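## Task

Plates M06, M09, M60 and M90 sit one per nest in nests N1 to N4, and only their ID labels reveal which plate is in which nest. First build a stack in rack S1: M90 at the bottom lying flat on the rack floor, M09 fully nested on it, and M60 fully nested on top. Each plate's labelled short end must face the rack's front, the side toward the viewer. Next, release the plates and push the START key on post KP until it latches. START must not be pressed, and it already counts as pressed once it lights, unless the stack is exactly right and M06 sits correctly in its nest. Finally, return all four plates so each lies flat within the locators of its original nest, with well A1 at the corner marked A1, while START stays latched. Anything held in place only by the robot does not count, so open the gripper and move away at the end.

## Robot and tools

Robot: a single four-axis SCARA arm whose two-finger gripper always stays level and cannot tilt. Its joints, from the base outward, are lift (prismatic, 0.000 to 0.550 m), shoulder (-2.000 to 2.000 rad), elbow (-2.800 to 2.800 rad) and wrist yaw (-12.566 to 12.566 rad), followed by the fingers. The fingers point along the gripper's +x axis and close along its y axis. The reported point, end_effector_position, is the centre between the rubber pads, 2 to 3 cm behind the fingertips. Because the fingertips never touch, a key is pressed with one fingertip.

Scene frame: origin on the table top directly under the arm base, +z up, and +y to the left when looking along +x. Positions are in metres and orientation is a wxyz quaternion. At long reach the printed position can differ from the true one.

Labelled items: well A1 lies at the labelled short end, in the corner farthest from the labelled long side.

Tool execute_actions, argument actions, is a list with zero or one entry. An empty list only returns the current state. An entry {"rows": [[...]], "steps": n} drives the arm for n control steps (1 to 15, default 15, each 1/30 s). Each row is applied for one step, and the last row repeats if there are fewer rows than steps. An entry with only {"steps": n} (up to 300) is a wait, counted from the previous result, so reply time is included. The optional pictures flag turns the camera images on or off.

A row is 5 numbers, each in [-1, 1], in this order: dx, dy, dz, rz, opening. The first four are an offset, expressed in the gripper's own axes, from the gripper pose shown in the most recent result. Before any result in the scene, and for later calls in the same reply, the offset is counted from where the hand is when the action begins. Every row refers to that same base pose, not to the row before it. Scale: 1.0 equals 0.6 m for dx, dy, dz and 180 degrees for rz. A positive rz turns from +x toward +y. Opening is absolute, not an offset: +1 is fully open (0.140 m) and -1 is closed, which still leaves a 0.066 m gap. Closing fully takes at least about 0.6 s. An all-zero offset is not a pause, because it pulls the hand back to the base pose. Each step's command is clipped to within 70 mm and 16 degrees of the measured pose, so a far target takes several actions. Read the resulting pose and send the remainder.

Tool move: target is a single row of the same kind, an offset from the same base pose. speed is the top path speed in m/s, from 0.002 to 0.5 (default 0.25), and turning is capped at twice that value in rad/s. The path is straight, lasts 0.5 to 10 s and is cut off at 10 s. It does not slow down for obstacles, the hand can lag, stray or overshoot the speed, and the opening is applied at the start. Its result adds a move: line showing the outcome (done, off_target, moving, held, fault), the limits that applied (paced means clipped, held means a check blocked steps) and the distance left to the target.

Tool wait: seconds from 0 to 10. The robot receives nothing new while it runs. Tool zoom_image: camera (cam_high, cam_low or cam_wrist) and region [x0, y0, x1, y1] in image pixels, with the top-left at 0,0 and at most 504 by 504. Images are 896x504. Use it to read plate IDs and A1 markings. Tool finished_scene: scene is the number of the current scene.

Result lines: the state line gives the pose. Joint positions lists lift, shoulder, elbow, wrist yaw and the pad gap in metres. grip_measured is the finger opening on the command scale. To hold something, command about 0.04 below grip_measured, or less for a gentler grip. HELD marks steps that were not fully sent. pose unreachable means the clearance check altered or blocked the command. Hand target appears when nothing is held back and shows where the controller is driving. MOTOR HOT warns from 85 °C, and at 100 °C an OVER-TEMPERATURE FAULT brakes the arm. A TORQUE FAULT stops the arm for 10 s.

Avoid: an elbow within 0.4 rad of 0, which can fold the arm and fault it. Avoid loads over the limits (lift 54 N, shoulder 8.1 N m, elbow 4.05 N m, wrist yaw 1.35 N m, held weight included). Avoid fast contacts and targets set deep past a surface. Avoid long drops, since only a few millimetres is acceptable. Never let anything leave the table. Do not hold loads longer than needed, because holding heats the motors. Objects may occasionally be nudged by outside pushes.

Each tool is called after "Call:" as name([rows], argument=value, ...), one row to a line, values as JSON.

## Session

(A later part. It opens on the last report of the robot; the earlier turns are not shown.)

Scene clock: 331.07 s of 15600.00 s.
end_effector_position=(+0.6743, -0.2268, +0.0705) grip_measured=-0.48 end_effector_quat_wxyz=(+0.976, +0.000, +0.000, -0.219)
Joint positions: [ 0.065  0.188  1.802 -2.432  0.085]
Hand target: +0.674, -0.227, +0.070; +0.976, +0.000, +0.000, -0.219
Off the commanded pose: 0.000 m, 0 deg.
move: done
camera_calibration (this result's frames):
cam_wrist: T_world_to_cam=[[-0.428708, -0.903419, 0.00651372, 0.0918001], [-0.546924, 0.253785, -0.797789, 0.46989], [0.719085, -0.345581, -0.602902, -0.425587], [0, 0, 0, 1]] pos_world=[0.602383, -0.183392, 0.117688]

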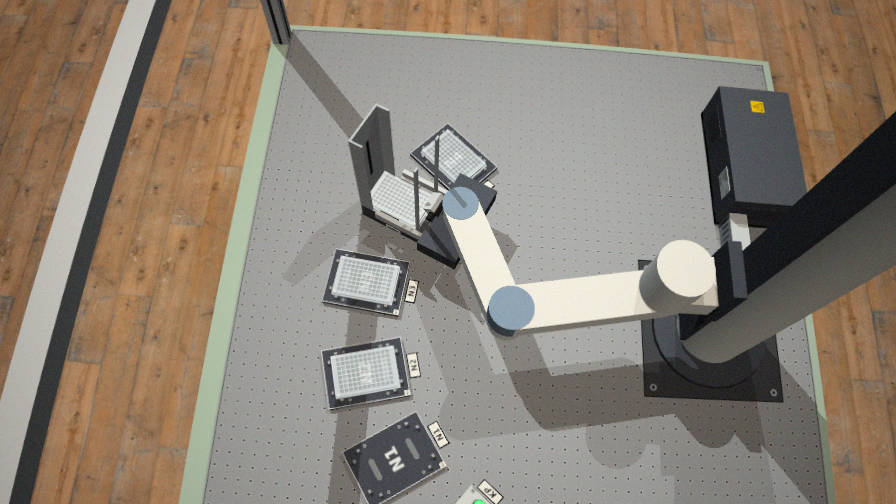

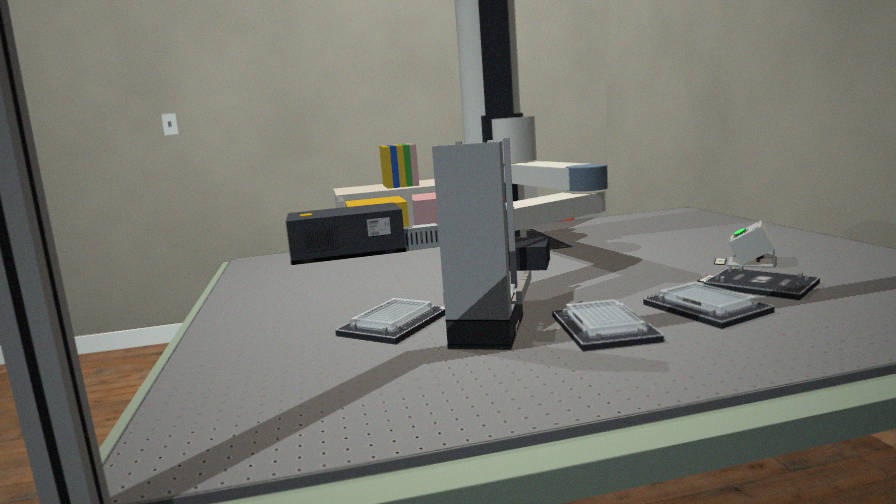

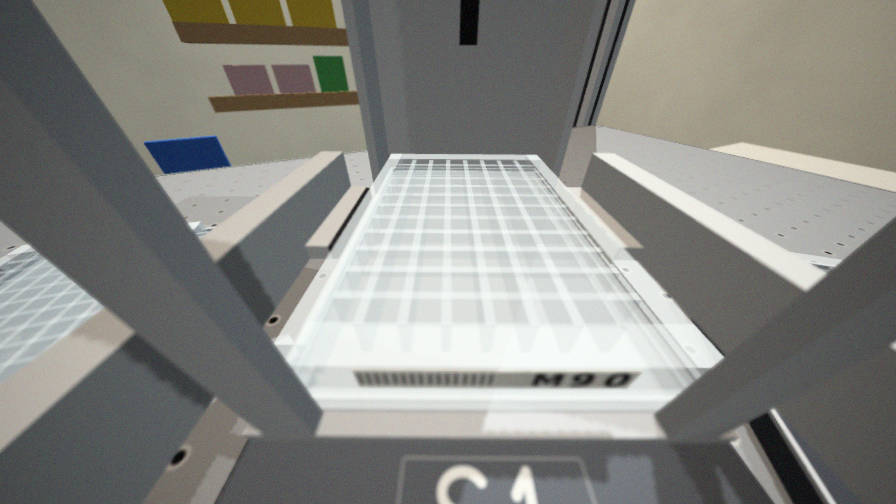

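Call:
move(target=[0,-0.0008,0,0,-0.48])

Call:
move(target=[0,0,0,0,-0.62])

Call:
move(target=[0,0,0.442,0,-0.62], speed=0.1)

Call:
move(target=[-0.4265,0.7705,0,0.3268,-0.62])

Call:
move(target=[0,0,-0.4833,0,-0.62], speed=0.2)

Scene clock: 340.60 s of 15600.00 s.
end_effector_position=(+0.6741, -0.2272, +0.0705) grip_measured=-0.48 end_effector_quat_wxyz=(+0.976, +0.000, +0.000, -0.219)
Joint positions: [ 0.065  0.187  1.802 -2.431  0.085]
Hand target: +0.674, -0.227, +0.070; +0.976, +0.000, +0.000, -0.219
Off the commanded pose: 0.000 m, 0 deg.
After step 90, 5.83 s passed at rest.
move: done
camera_calibration (this result's frames):
cam_wrist: T_world_to_cam=[[-0.428711, -0.903418, 0.00651372, 0.0914012], [-0.546924, 0.253787, -0.797789, 0.469891], [0.719084, -0.345583, -0.602902, -0.425593], [0, 0, 0, 1]] pos_world=[0.602217, -0.183757, 0.117688]

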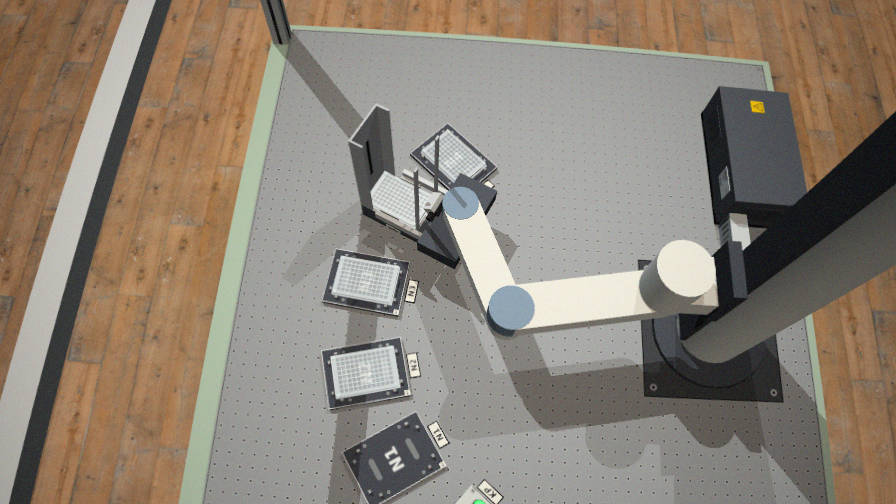

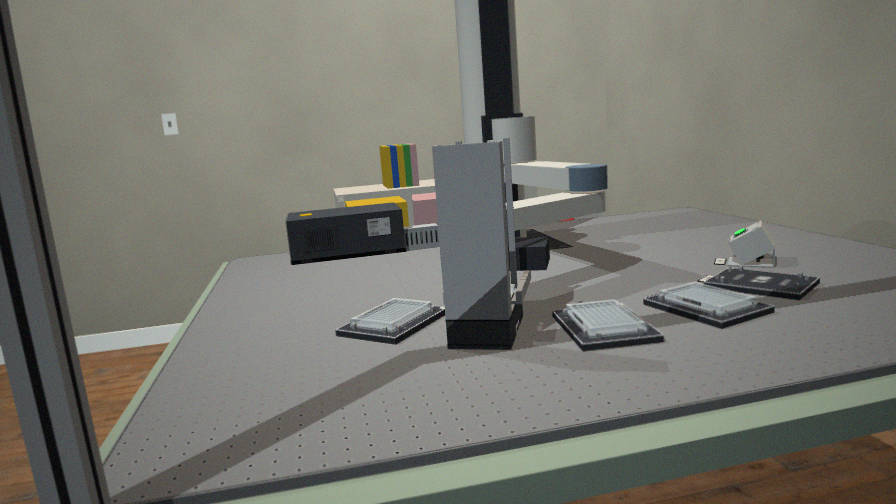

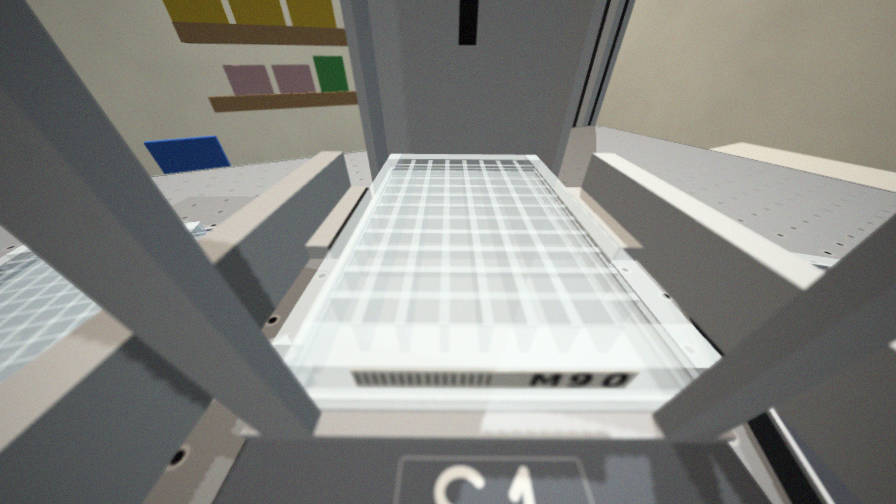

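Scene clock: 341.10 s of 15600.00 s.
end_effector_position=(+0.6741, -0.2272, +0.0705) grip_measured=-0.57 end_effector_quat_wxyz=(+0.976, +0.000, +0.000, -0.219)
Joint positions: [ 0.065  0.187  1.802 -2.431  0.082]
Hand target: +0.674, -0.227, +0.070; +0.976, +0.000, +0.000, -0.219
Off the commanded pose: 0.000 m, 0 deg.
move: done
camera_calibration (this result's frames):
cam_wrist: T_world_to_cam=[[-0.428741, -0.903404, 0.00651372, 0.0914263], [-0.546915, 0.253805, -0.797789, 0.469889], [0.719072, -0.345608, -0.602902, -0.42559], [0, 0, 0, 1]] pos_world=[0.602217, -0.183752, 0.117688]

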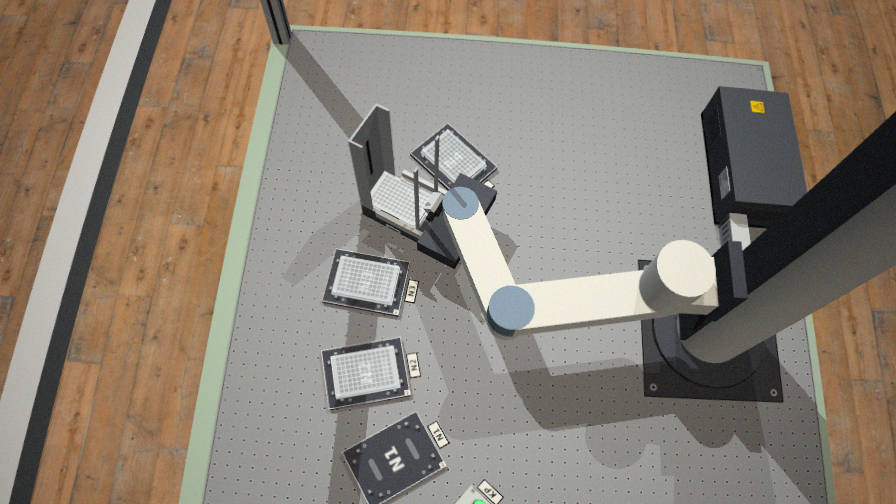

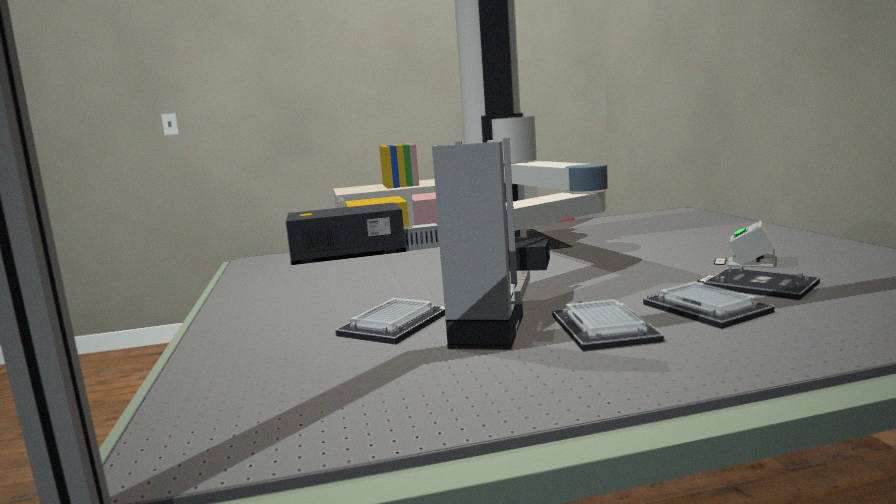

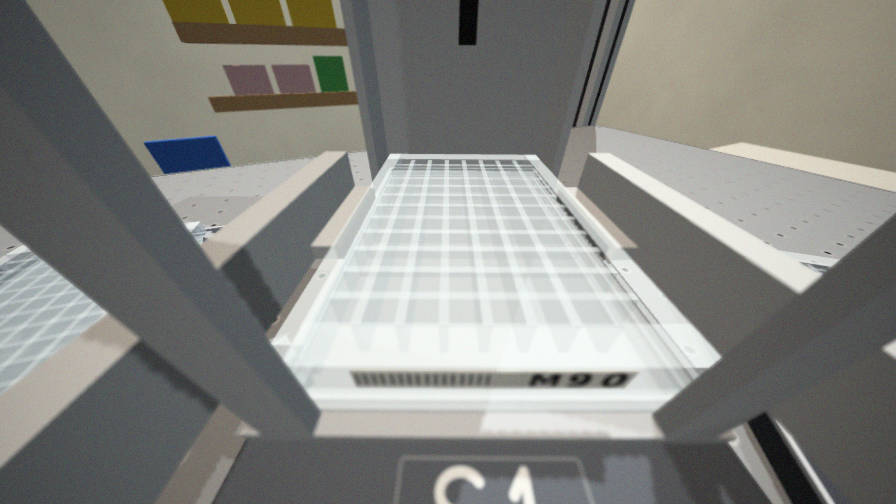

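Scene clock: 344.03 s of 15600.00 s.
end_effector_position=(+0.6741, -0.2272, +0.3357) grip_measured=-0.57 end_effector_quat_wxyz=(+0.976, +0.000, +0.000, -0.219)
Joint positions: [ 0.331  0.187  1.802 -2.431  0.082]
Hand target: +0.674, -0.227, +0.336; +0.976, +0.000, +0.000, -0.219
Off the commanded pose: 0.000 m, 0 deg.
move: done
camera_calibration (this result's frames):
cam_wrist: T_world_to_cam=[[-0.428698, -0.903424, 0.00651372, 0.0896803], [-0.546927, 0.253779, -0.797789, 0.681508], [0.719089, -0.345573, -0.602902, -0.265678], [0, 0, 0, 1]] pos_world=[0.602227, -0.183744, 0.382937]

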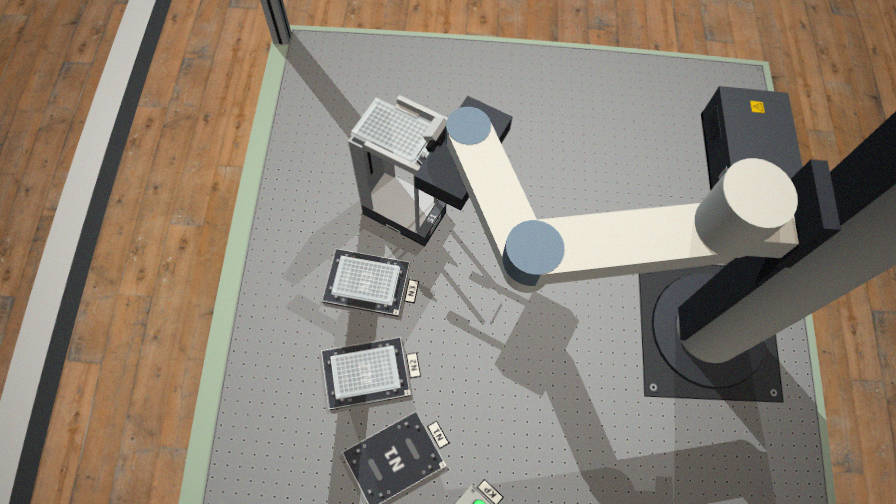

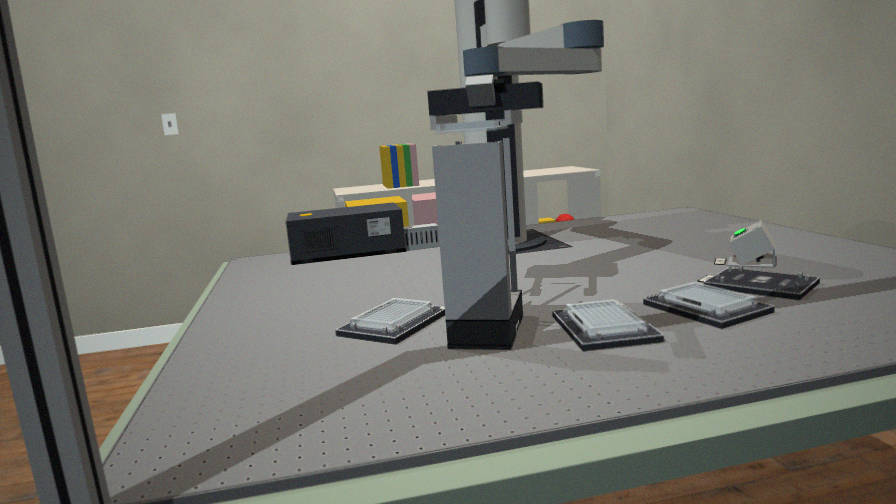

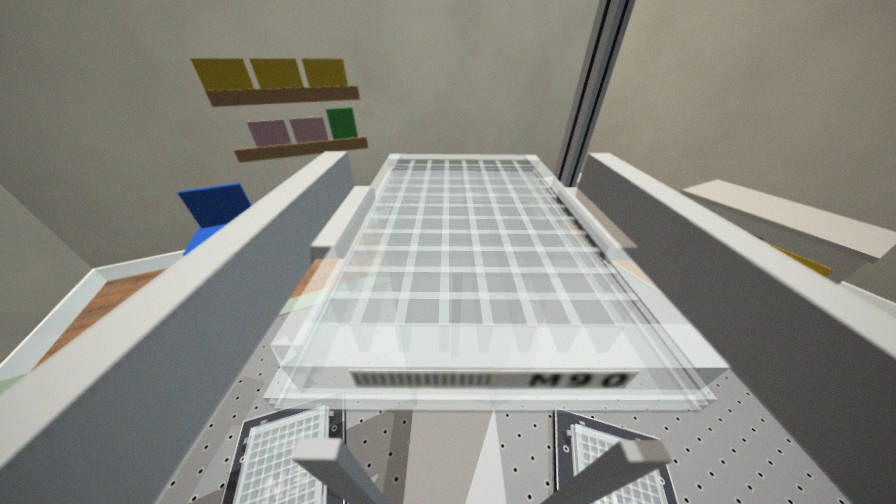

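Scene clock: 346.50 s of 15600.00 s.
end_effector_position=(+0.6404, +0.3004, +0.3357) grip_measured=-0.57 end_effector_quat_wxyz=(+0.957, +0.000, +0.000, +0.288)
Joint positions: [ 0.331  1.163  1.837 -2.414  0.082]
Hand target: +0.640, +0.300, +0.336; +0.958, +0.000, +0.000, +0.288
Off the commanded pose: 0.000 m, 0 deg.
move: done
camera_calibration (this result's frames):
cam_wrist: T_world_to_cam=[[0.551476, -0.834166, 0.00651372, -0.0966808], [-0.500075, -0.336835, -0.797789, 0.67657], [0.667682, 0.436704, -0.602902, -0.261158], [0, 0, 0, 1]] pos_world=[0.566024, 0.261293, 0.382937]

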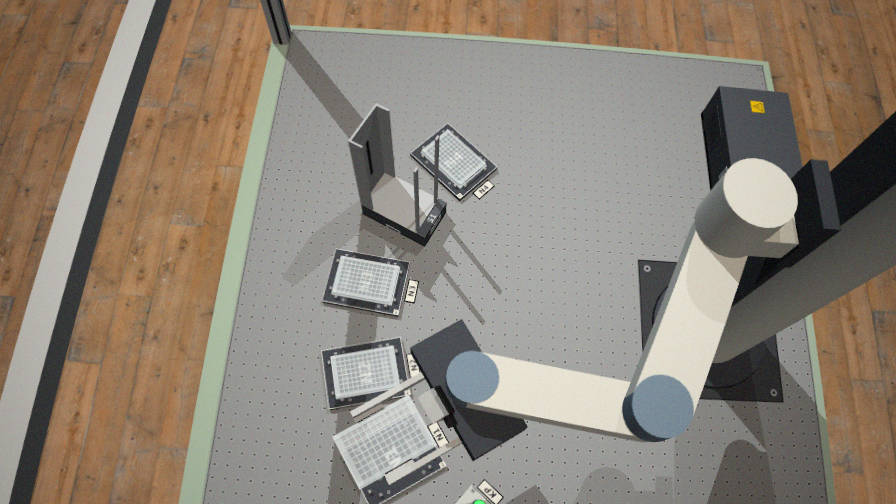

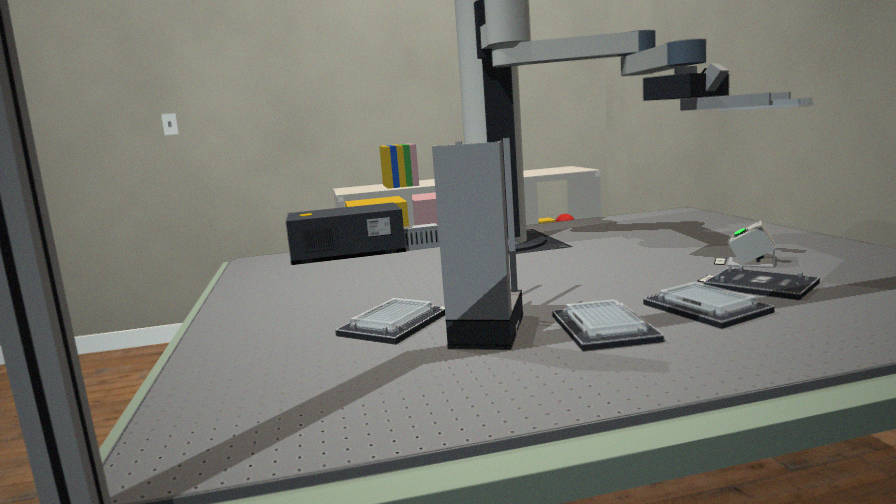

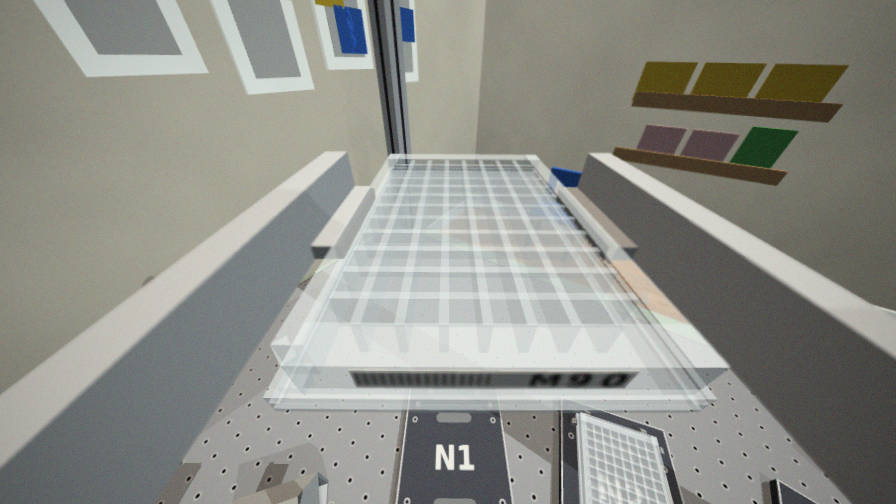

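Scene clock: 348.33 s of 15600.00 s.
end_effector_position=(+0.6404, +0.3004, +0.0457) grip_measured=-0.57 end_effector_quat_wxyz=(+0.958, +0.000, +0.000, +0.288)
Joint positions: [ 0.041  1.163  1.837 -2.414  0.082]
Hand target: +0.640, +0.300, +0.046; +0.957, +0.000, +0.000, +0.288
Off the commanded pose: 0.000 m, 0 deg.
move: done
camera_calibration (this result's frames):
cam_wrist: T_world_to_cam=[[0.551457, -0.834178, 0.00651372, -0.0947833], [-0.500083, -0.336823, -0.797789, 0.445168], [0.667692, 0.436688, -0.602902, -0.436032], [0, 0, 0, 1]] pos_world=[0.566025, 0.261287, 0.0928827]

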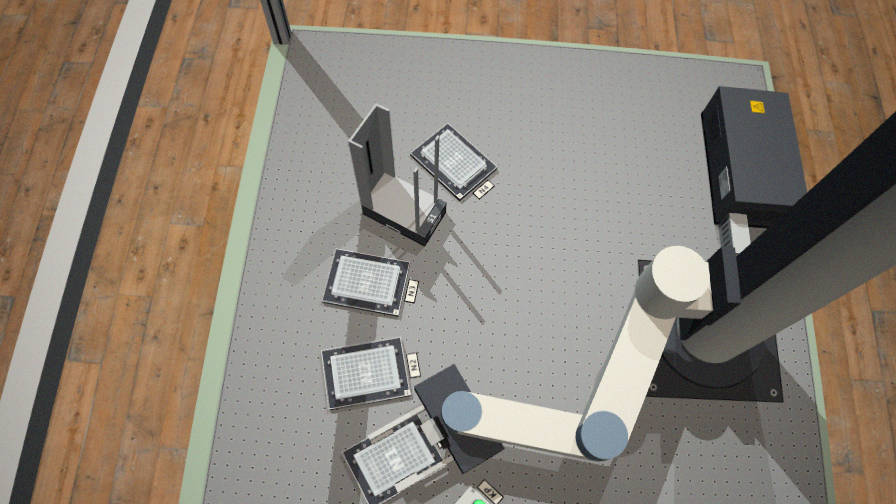

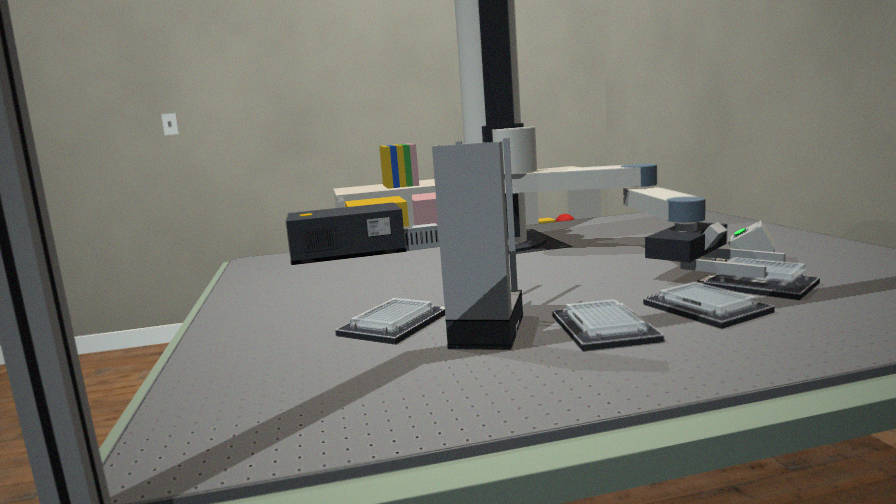

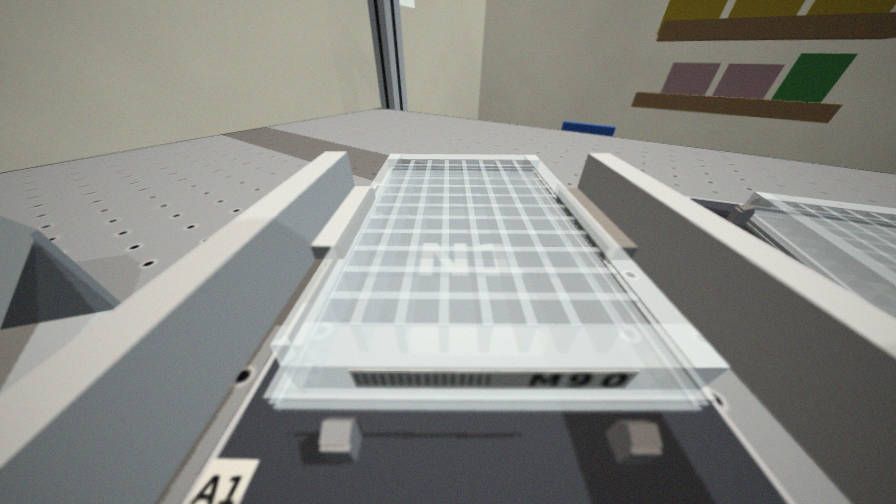

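Call:
move(target=[0.0012,-0.0012,0,0,-0.62], speed=0.015)

Call:
move(target=[0,0,-0.019,0,-0.62], speed=0.015)

Call:
move(target=[0,0,0,0,0])

Call:
move(target=[-0.28,0,0.12,0,0])

Scene clock: 353.80 s of 15600.00 s.
end_effector_position=(+0.6413, +0.3002, +0.0457) grip_measured=-0.57 end_effector_quat_wxyz=(+0.957, +0.000, +0.000, +0.289)
Joint positions: [ 0.041  1.159  1.841 -2.415  0.082]
Hand target: +0.641, +0.300, +0.046; +0.958, +0.000, +0.000, +0.288
Off the commanded pose: 0.000 m, 0 deg.
After step 90, 1.77 s passed at rest.
move: done
camera_calibration (this result's frames):
cam_wrist: T_world_to_cam=[[0.551669, -0.834038, 0.00651372, -0.0956016], [-0.499998, -0.336951, -0.797789, 0.445571], [0.667581, 0.436858, -0.602902, -0.436575], [0, 0, 0, 1]] pos_world=[0.566974, 0.261122, 0.0928825]

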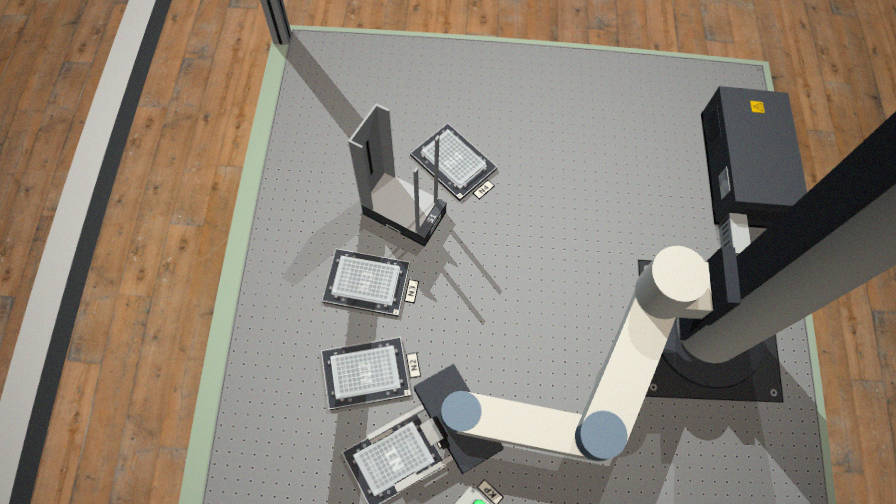

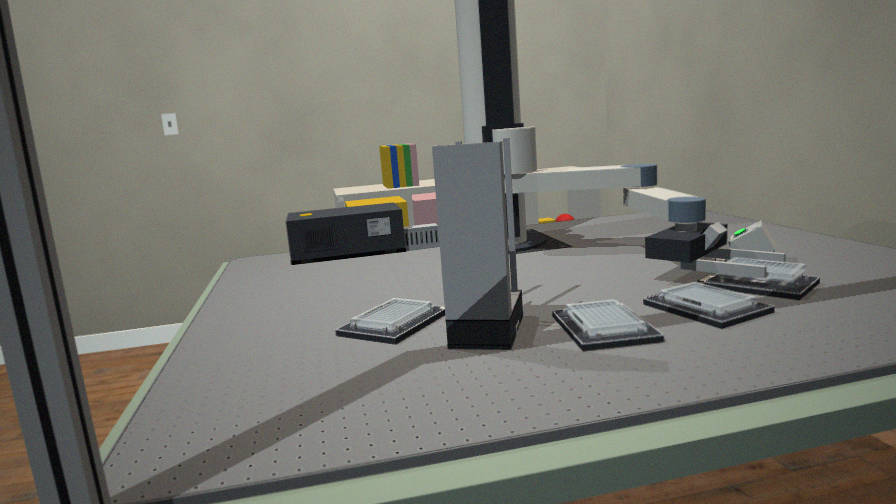

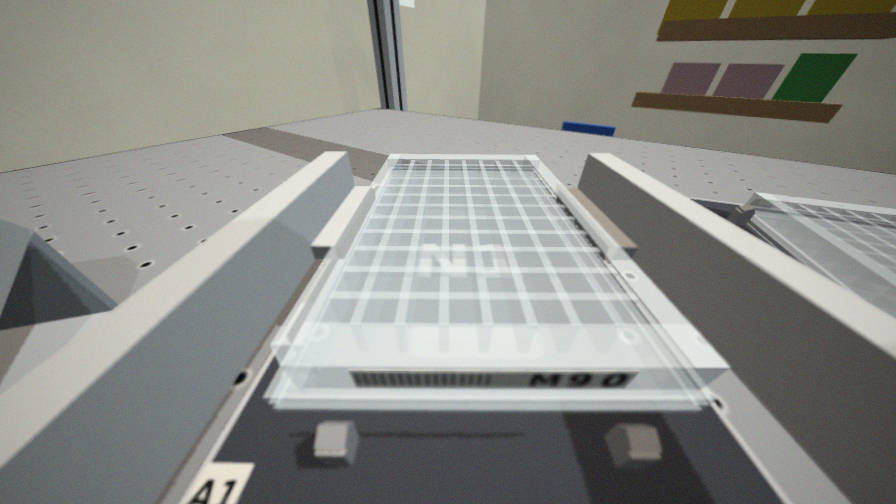

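Scene clock: 354.77 s of 15600.00 s.
end_effector_position=(+0.6414, +0.3002, +0.0343) grip_measured=-0.57 end_effector_quat_wxyz=(+0.958, +0.000, +0.000, +0.288)
Joint positions: [ 0.029  1.159  1.841 -2.416  0.082]
Hand target: +0.641, +0.300, +0.034; +0.957, +0.000, +0.000, +0.289
Off the commanded pose: 0.000 m, 0 deg.
move: done
camera_calibration (this result's frames):
cam_wrist: T_world_to_cam=[[0.55112, -0.834401, 0.00651372, -0.0951341], [-0.500219, -0.336621, -0.797789, 0.43654], [0.667868, 0.436419, -0.602902, -0.443534], [0, 0, 0, 1]] pos_world=[0.567018, 0.261135, 0.0814794]

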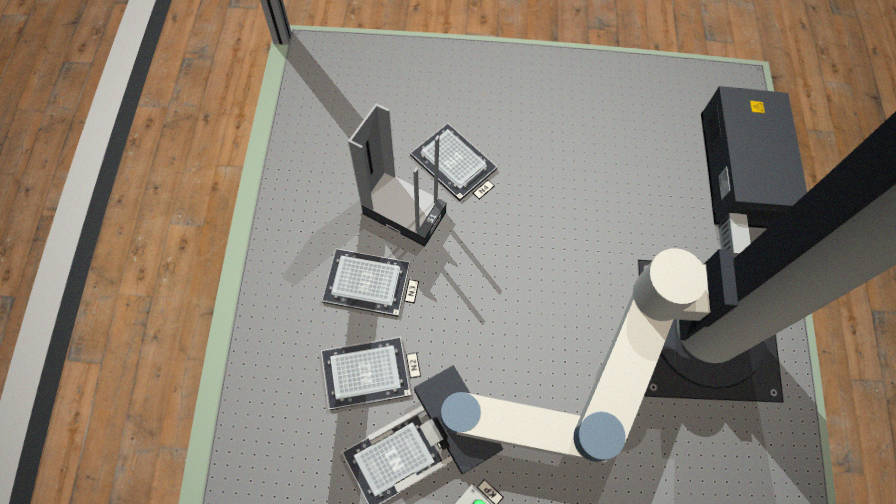

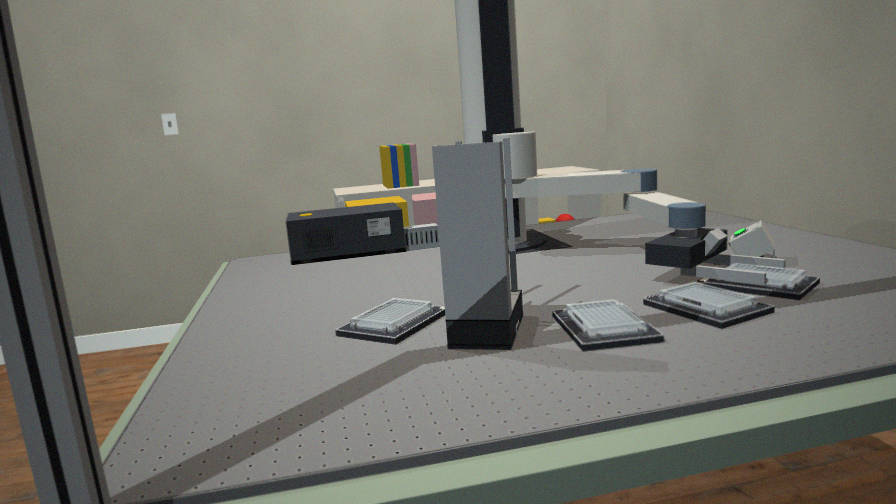

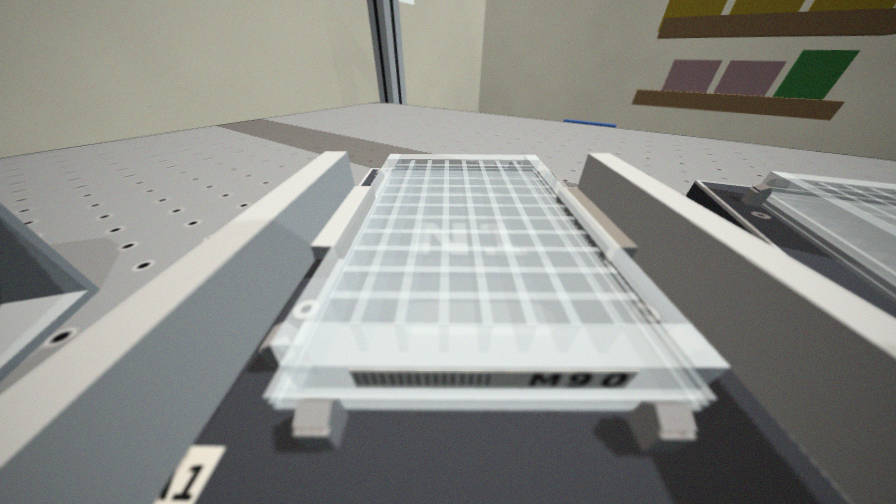

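Scene clock: 355.27 s of 15600.00 s.
end_effector_position=(+0.6414, +0.3002, +0.0343) grip_measured=+0.00 end_effector_quat_wxyz=(+0.958, +0.000, +0.000, +0.288)
Joint positions: [ 0.029  1.159  1.841 -2.416  0.103]
Hand target: +0.641, +0.300, +0.034; +0.958, +0.000, +0.000, +0.288
Off the commanded pose: 0.000 m, 0 deg.
move: done
camera_calibration (this result's frames):
cam_wrist: T_world_to_cam=[[0.551069, -0.834434, 0.00651372, -0.0950942], [-0.50024, -0.336591, -0.797789, 0.436548], [0.667895, 0.436378, -0.602902, -0.443543], [0, 0, 0, 1]] pos_world=[0.567022, 0.261141, 0.0814794]

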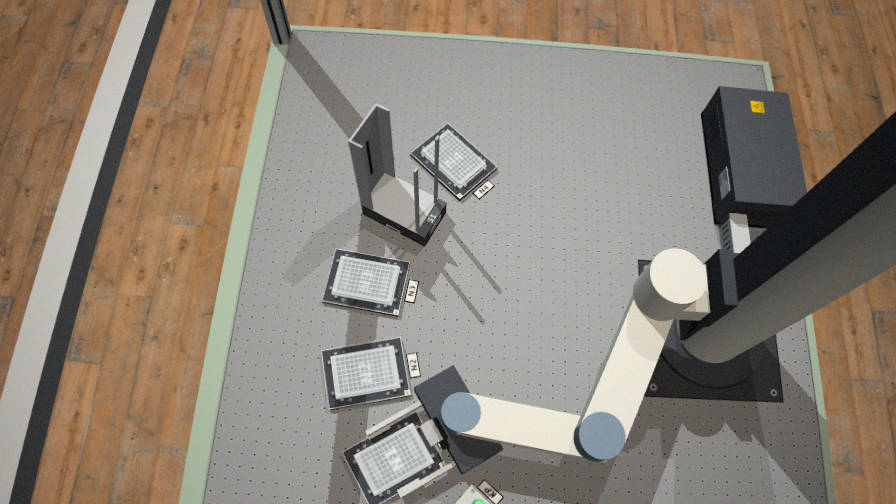

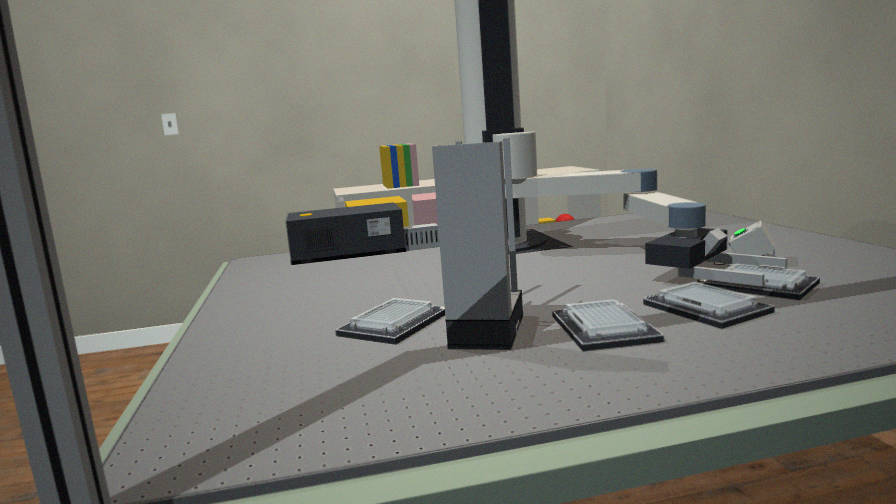

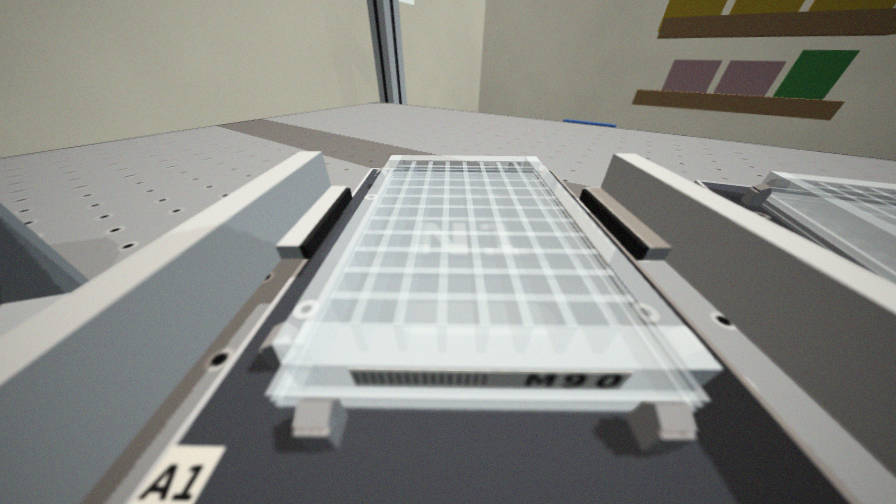

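Scene clock: 356.37 s of 15600.00 s.
end_effector_position=(+0.5013, +0.2074, +0.1063) grip_measured=+0.00 end_effector_quat_wxyz=(+0.958, +0.000, +0.000, +0.288)
Joint positions: [ 0.101  1.494  0.977 -1.887  0.103]
Hand target: +0.501, +0.207, +0.106; +0.958, +0.000, +0.000, +0.288
Off the commanded pose: 0.000 m, 0 deg.
move: done
camera_calibration (this result's frames):
cam_wrist: T_world_to_cam=[[0.550894, -0.83455, 0.00651372, -0.0956923], [-0.50031, -0.336486, -0.797789, 0.39275], [0.667986, 0.436238, -0.602902, -0.266069], [0, 0, 0, 1]] pos_world=[0.426944, 0.168364, 0.153541]

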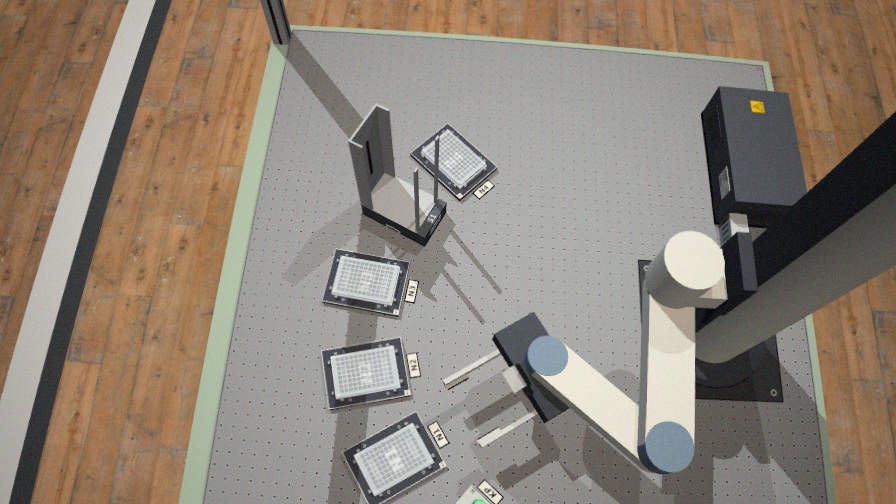

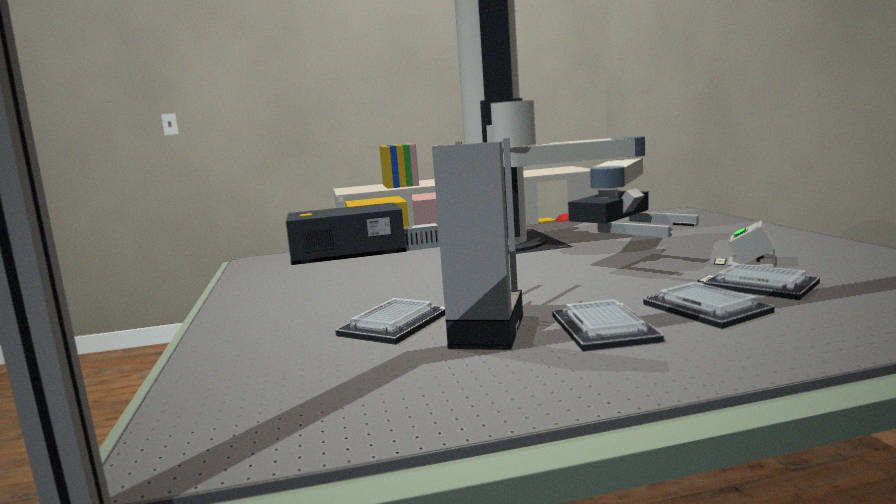

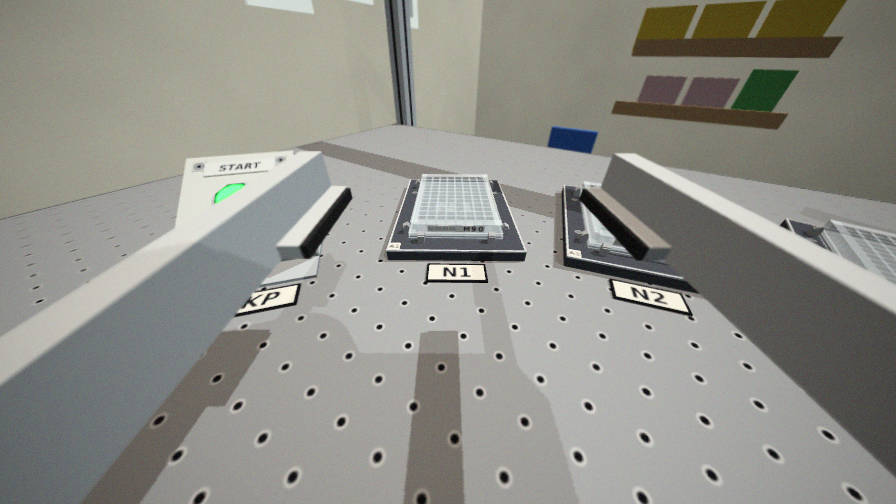

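Call:
finished_scene(scene=2)

The scene is finished: the task was done.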